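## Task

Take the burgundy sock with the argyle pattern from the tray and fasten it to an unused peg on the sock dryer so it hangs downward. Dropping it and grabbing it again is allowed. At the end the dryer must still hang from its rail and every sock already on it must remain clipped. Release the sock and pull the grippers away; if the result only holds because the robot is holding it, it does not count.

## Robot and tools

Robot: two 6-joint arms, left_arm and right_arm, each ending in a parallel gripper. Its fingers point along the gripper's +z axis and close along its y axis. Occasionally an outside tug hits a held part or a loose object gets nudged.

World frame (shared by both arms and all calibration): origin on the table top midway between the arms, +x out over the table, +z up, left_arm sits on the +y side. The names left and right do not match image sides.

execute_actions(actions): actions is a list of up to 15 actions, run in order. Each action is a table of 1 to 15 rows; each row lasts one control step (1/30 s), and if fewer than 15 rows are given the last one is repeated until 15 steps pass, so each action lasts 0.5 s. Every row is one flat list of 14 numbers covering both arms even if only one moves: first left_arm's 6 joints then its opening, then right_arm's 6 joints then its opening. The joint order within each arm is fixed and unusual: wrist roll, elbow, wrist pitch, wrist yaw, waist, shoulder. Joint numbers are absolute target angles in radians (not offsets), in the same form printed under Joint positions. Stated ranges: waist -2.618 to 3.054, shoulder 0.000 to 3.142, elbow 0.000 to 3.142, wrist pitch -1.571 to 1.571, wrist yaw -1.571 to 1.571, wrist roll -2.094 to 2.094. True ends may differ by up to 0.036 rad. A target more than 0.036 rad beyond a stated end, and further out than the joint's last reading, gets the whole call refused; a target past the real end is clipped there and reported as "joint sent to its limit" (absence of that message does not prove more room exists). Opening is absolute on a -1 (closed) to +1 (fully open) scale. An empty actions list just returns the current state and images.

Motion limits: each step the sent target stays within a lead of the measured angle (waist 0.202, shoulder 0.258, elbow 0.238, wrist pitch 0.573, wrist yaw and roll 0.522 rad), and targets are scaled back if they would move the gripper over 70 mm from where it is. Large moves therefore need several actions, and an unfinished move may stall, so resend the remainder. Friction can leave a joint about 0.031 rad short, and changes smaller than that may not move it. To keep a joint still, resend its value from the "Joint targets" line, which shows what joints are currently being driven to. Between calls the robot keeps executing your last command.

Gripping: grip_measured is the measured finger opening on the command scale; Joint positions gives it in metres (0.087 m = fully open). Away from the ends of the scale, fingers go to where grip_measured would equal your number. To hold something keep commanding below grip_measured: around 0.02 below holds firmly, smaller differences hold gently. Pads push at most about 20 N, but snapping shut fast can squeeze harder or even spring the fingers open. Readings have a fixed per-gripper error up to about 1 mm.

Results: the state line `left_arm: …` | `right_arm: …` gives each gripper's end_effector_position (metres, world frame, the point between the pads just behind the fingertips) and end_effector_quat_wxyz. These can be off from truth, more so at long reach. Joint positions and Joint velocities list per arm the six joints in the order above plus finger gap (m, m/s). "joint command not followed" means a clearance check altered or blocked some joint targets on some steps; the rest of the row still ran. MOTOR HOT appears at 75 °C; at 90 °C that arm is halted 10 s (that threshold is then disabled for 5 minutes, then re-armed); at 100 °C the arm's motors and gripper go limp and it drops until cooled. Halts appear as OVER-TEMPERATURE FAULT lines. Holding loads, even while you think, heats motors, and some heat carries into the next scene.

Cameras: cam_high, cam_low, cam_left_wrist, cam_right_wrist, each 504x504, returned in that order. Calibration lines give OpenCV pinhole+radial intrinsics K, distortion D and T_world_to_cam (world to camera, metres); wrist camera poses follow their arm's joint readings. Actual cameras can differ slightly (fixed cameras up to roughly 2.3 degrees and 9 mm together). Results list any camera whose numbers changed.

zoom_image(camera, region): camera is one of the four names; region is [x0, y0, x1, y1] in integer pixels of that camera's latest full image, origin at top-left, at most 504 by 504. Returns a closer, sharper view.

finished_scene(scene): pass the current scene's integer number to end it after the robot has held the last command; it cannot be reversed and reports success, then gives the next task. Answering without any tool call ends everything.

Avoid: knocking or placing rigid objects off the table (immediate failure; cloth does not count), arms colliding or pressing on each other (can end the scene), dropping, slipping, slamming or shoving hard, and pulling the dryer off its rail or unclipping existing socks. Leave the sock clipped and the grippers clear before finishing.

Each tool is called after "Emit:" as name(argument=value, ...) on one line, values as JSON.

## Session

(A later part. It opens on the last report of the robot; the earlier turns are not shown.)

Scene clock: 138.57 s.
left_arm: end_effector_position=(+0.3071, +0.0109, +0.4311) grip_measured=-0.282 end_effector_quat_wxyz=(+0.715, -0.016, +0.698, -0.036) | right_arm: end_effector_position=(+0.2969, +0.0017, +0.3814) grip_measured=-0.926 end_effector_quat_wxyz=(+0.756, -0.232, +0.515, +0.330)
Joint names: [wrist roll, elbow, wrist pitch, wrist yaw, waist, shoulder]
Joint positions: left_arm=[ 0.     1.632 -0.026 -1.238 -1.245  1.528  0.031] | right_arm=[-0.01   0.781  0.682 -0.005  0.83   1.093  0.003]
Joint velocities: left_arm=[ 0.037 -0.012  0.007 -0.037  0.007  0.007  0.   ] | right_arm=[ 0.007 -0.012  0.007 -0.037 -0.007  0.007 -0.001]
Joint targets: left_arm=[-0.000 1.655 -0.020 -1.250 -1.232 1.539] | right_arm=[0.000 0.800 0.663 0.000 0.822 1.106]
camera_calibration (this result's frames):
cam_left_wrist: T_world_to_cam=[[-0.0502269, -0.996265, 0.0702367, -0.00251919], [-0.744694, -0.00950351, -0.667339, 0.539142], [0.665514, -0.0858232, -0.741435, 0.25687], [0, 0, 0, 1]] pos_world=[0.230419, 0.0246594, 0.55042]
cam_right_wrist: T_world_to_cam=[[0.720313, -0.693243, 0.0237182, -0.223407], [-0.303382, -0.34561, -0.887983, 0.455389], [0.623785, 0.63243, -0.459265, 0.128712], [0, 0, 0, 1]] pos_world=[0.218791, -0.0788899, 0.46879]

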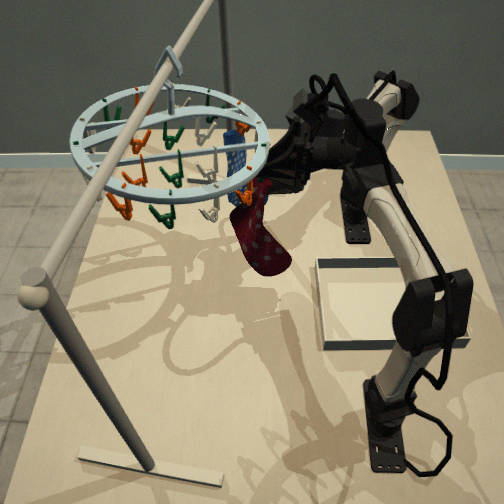

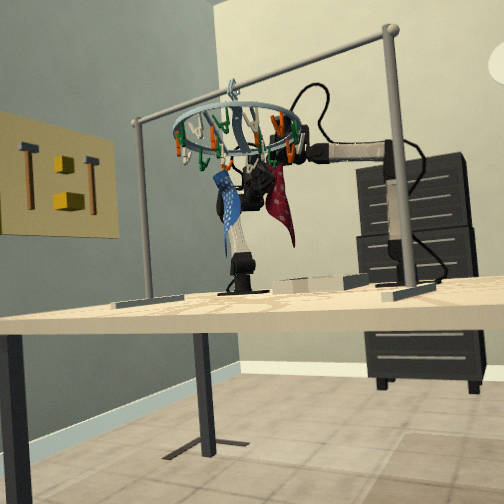

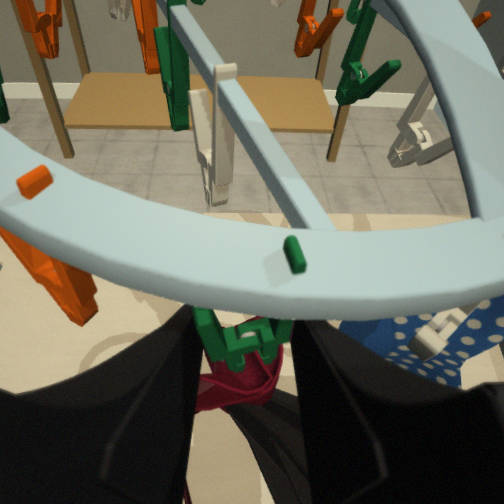

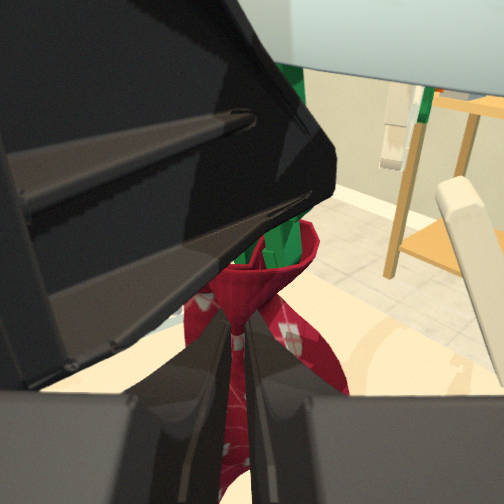

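Emit:
execute_actions(actions=[[[0.0,1.655,-0.02,-1.25,-1.232,1.539,-0.25, 0.0,0.80,0.663,0.0,0.822,1.106,-1],[0.0,1.655,-0.02,-1.25,-1.232,1.539,-0.2, 0.0,0.80,0.663,0.0,0.822,1.106,-1],[0.0,1.655,-0.02,-1.25,-1.232,1.539,-0.15, 0.0,0.80,0.663,0.0,0.822,1.106,-1],[0.0,1.655,-0.02,-1.25,-1.232,1.539,-0.1, 0.0,0.80,0.663,0.0,0.822,1.106,-1],[0.0,1.655,-0.02,-1.25,-1.232,1.539,-0.05, 0.0,0.80,0.663,0.0,0.822,1.106,-1],[0.0,1.655,-0.02,-1.25,-1.232,1.539,0.0, 0.0,0.80,0.663,0.0,0.822,1.106,-1]],[[0.0,1.655,-0.02,-1.25,-1.232,1.539,0.0, 0.0,0.80,0.663,0.0,0.822,1.106,-0.4]]])

Emit:
zoom_image(camera="cam_low", region=[220, 110, 330, 220])

Emit:
zoom_image(camera="cam_left_wrist", region=[160, 290, 340, 470])

Scene clock: 140.47 s.
left_arm: end_effector_position=(+0.3085, +0.0166, +0.4329) grip_measured=+0.000 end_effector_quat_wxyz=(+0.716, -0.026, +0.697, -0.028) | right_arm: end_effector_position=(+0.3014, -0.0023, +0.3807) grip_measured=-0.400 end_effector_quat_wxyz=(+0.758, -0.224, +0.520, +0.324)
Joint names: [wrist roll, elbow, wrist pitch, wrist yaw, waist, shoulder]
Joint positions: left_arm=[ 0.004  1.636 -0.026 -1.259 -1.24   1.527  0.044] | right_arm=[-0.006  0.781  0.68   0.007  0.82   1.093  0.026]
Joint velocities: left_arm=[ 0.051 -0.012  0.007 -0.007  0.007 -0.007  0.   ] | right_arm=[-0.022 -0.002 -0.051  0.007 -0.022 -0.007 -0.   ]
Joint targets: left_arm=[0.000 1.655 -0.020 -1.250 -1.232 1.539] | right_arm=[-0.000 0.800 0.663 0.000 0.822 1.106]
camera_calibration (this result's frames):
cam_left_wrist: T_world_to_cam=[[-0.0247543, -0.997017, 0.0731038, -0.006011], [-0.743975, -0.0304721, -0.667512, 0.541696], [0.667749, -0.0709112, -0.741001, 0.256674], [0, 0, 0, 1]] pos_world=[0.231466, 0.0287146, 0.552224]
cam_right_wrist: T_world_to_cam=[[0.706564, -0.707474, 0.0157465, -0.222324], [-0.316759, -0.336092, -0.886964, 0.458517], [0.632797, 0.621709, -0.461569, 0.126227], [0, 0, 0, 1]] pos_world=[0.222449, -0.0816606, 0.468452]

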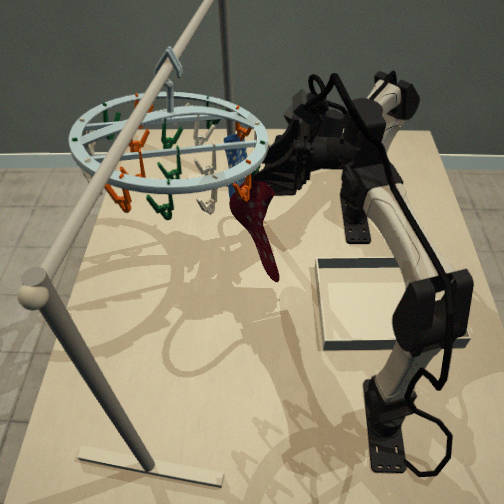

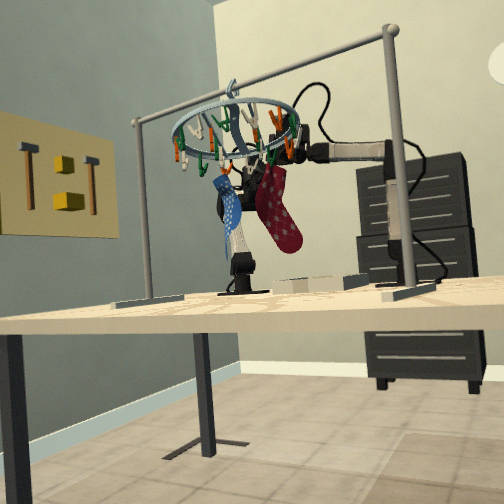

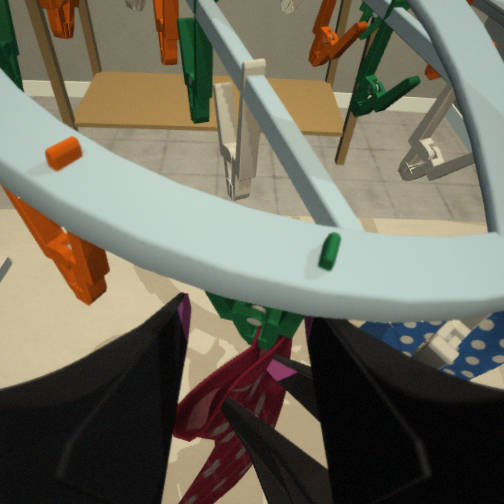

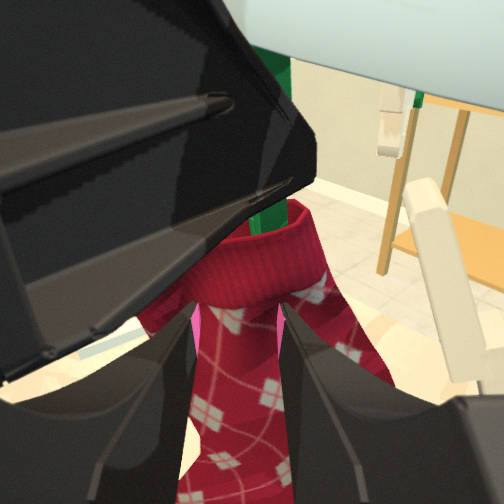

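Region (220, 110, 330, 220) of cam_low's 504x504 image, scaled by 4.582, with more detail than that image has.

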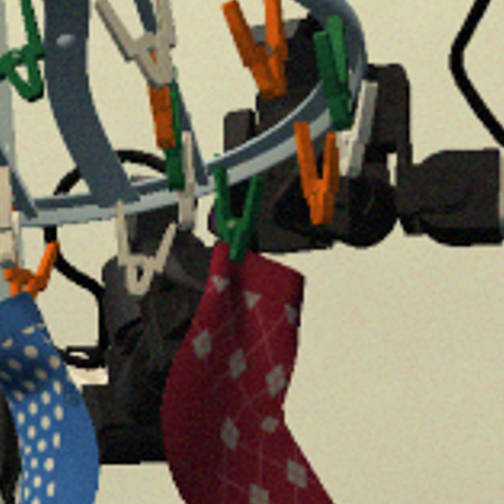

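Region (160, 290, 340, 470) of cam_left_wrist's 504x504 image, scaled by 2.800, with more detail than that image has.

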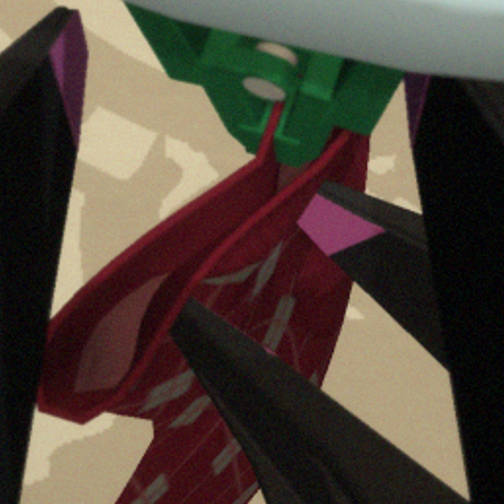

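Emit:
execute_actions(actions=[[[0.0,1.63,-0.02,-1.25,-1.28,1.51,0.2, 0.0,0.74,0.64,0.0,0.82,1.02,-0.3],[0.0,1.62,-0.02,-1.255,-1.30,1.495,0.2, 0.0,0.71,0.62,0.0,0.82,0.97,-0.3],[0.0,1.60,-0.02,-1.26,-1.32,1.48,0.2, 0.0,0.68,0.60,0.0,0.82,0.92,-0.3],[0.0,1.58,-0.02,-1.27,-1.34,1.46,0.2, 0.0,0.65,0.58,0.0,0.82,0.87,-0.3]],[[0.0,1.53,-0.02,-1.29,-1.39,1.41,0.2, 0.0,0.58,0.52,0.0,0.85,0.77,-0.3],[0.0,1.49,-0.02,-1.31,-1.42,1.37,0.2, 0.0,0.53,0.48,0.0,0.87,0.70,-0.3],[0.0,1.45,-0.02,-1.33,-1.45,1.33,0.2, 0.0,0.48,0.44,0.0,0.89,0.63,-0.3],[0.0,1.40,-0.02,-1.35,-1.48,1.28,0.2, 0.0,0.43,0.40,0.0,0.9,0.56,-0.3]],[[0.0,1.25,-0.02,-1.3,-1.45,1.12,0.2, 0.0,0.36,0.30,0.0,0.9,0.45,-0.3]],[[0.0,1.05,0.0,-1.2,-1.35,0.92,0.2, 0.0,0.33,0.25,0.0,0.9,0.40,-0.3]],[[0.0,1.05,0.0,-1.2,-1.35,0.92,0.2, 0.0,0.33,0.25,0.0,0.9,0.40,-0.3]]])

Emit:
zoom_image(camera="cam_low", region=[160, 80, 340, 270])

Scene clock: 144.37 s.
left_arm: end_effector_position=(+0.2403, +0.1249, +0.3949) grip_measured=+0.200 end_effector_quat_wxyz=(+0.716, +0.016, +0.690, -0.105) | right_arm: end_effector_position=(+0.2043, -0.0756, +0.2790) grip_measured=-0.300 end_effector_quat_wxyz=(+0.705, -0.270, +0.565, +0.333)
Joint names: [wrist roll, elbow, wrist pitch, wrist yaw, waist, shoulder]
Joint positions: left_arm=[ 0.004  1.063 -0.009 -1.207 -1.359  0.919  0.052] | right_arm=[-0.006  0.357  0.275  0.002  0.892  0.414  0.031]
Joint velocities: left_arm=[-0.007 -0.002  0.022  0.007 -0.002 -0.002 -0.   ] | right_arm=[-0.022 -0.002  0.007  0.066  0.007 -0.002 -0.001]
Joint targets: left_arm=[-0.000 1.050 0.000 -1.200 -1.350 0.920] | right_arm=[0.000 0.330 0.250 -0.000 0.900 0.400]
camera_calibration (this result's frames):
cam_left_wrist: T_world_to_cam=[[-0.194626, -0.973714, 0.118327, 0.12307], [-0.728933, 0.0628587, -0.681693, 0.459203], [0.656337, -0.218928, -0.722006, 0.295462], [0, 0, 0, 1]] pos_world=[0.164758, 0.155655, 0.511799]
cam_right_wrist: T_world_to_cam=[[0.760047, -0.649512, 0.0215146, -0.212088], [-0.369148, -0.458743, -0.80826, 0.292345], [0.534844, 0.606374, -0.588432, 0.240496], [0, 0, 0, 1]] pos_world=[0.140488, -0.149473, 0.38237]

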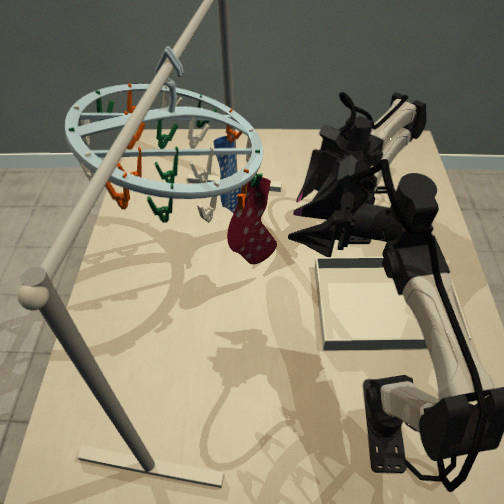

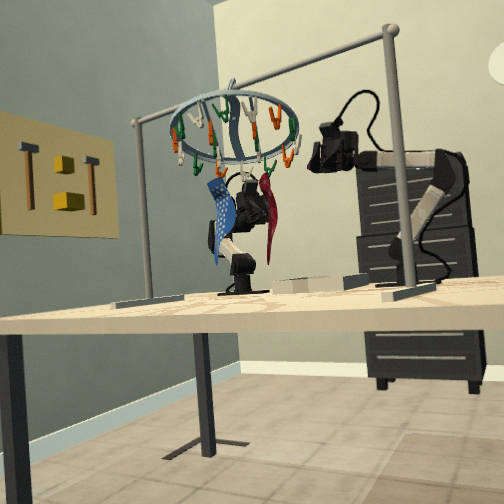

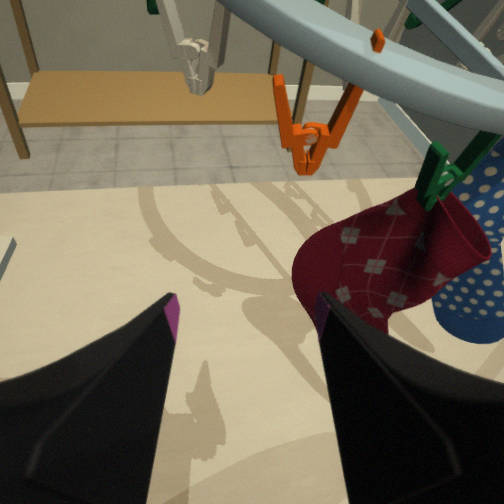

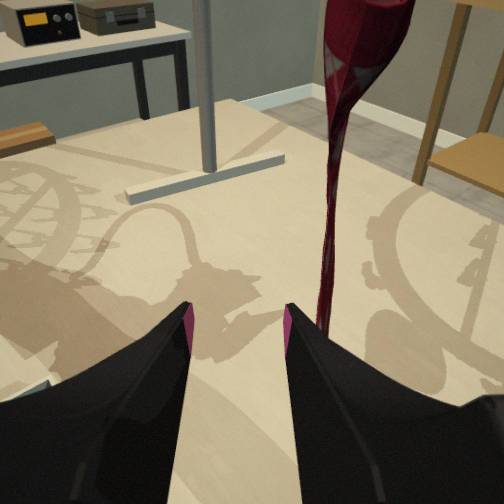

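Region (160, 80, 340, 270) of cam_low's 504x504 image, scaled by 2.653, with more detail than that image has; it fills the left 477 columns of this view, and the rest is white.

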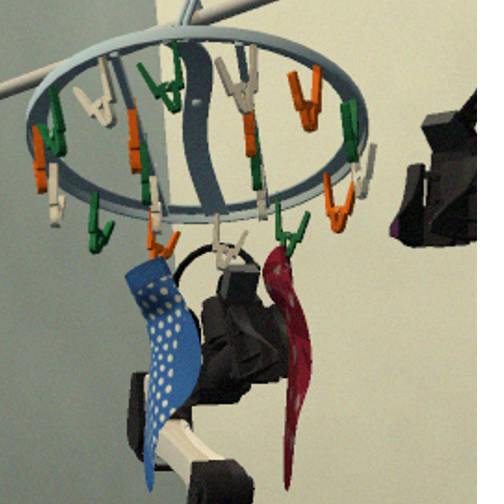

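Emit:
execute_actions(actions=[])

Scene clock: 144.90 s.
left_arm: end_effector_position=(+0.2403, +0.1248, +0.3949) grip_measured=+0.200 end_effector_quat_wxyz=(+0.716, +0.017, +0.690, -0.106) | right_arm: end_effector_position=(+0.2043, -0.0756, +0.2790) grip_measured=-0.300 end_effector_quat_wxyz=(+0.705, -0.270, +0.565, +0.333)
Joint names: [wrist roll, elbow, wrist pitch, wrist yaw, waist, shoulder]
Joint positions: left_arm=[ 0.004  1.063 -0.009 -1.207 -1.359  0.919  0.052] | right_arm=[-0.006  0.357  0.275  0.002  0.892  0.414  0.031]
Joint velocities: left_arm=[-0.095 -0.012 -0.051  0.037 -0.002  0.007 -0.001] | right_arm=[-0.037 -0.017 -0.007 -0.037 -0.002  0.007  0.   ]
Joint targets: left_arm=[-0.000 1.050 0.000 -1.200 -1.350 0.920] | right_arm=[-0.000 0.330 0.250 0.000 0.900 0.400]
camera_calibration (this result's frames):
cam_left_wrist: T_world_to_cam=[[-0.195, -0.973642, 0.118308, 0.123091], [-0.728874, 0.0631409, -0.68173, 0.45917], [0.65629, -0.219169, -0.721975, 0.295491], [0, 0, 0, 1]] pos_world=[0.164752, 0.155617, 0.511804]
cam_right_wrist: T_world_to_cam=[[0.760047, -0.649512, 0.0215146, -0.212088], [-0.369148, -0.458743, -0.80826, 0.292345], [0.534844, 0.606374, -0.588432, 0.240496], [0, 0, 0, 1]] pos_world=[0.140488, -0.149473, 0.38237]

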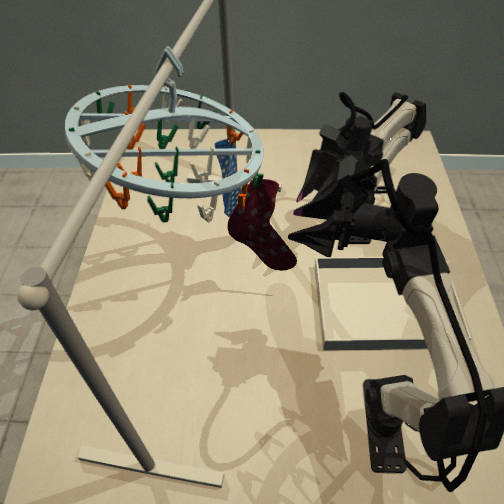

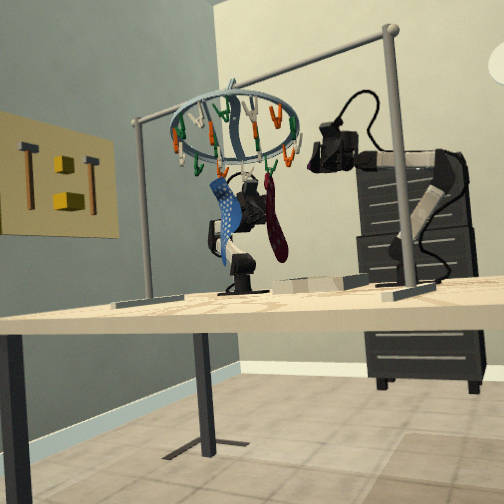

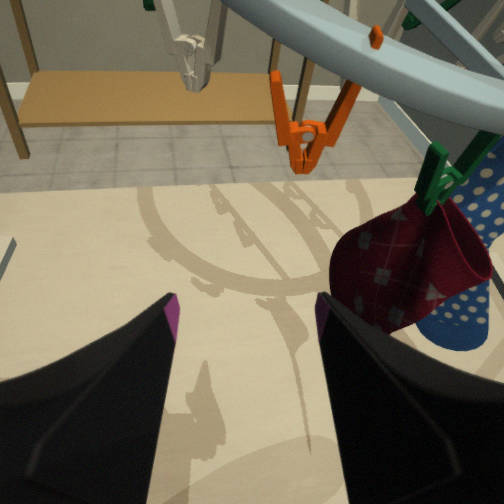

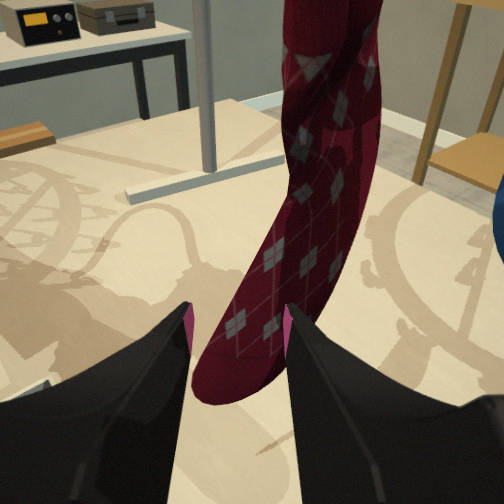

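The sock is hanging clear of both arms, so I'm ending the scene.

Emit:
finished_scene(scene=2)

The scene is finished: the task was done.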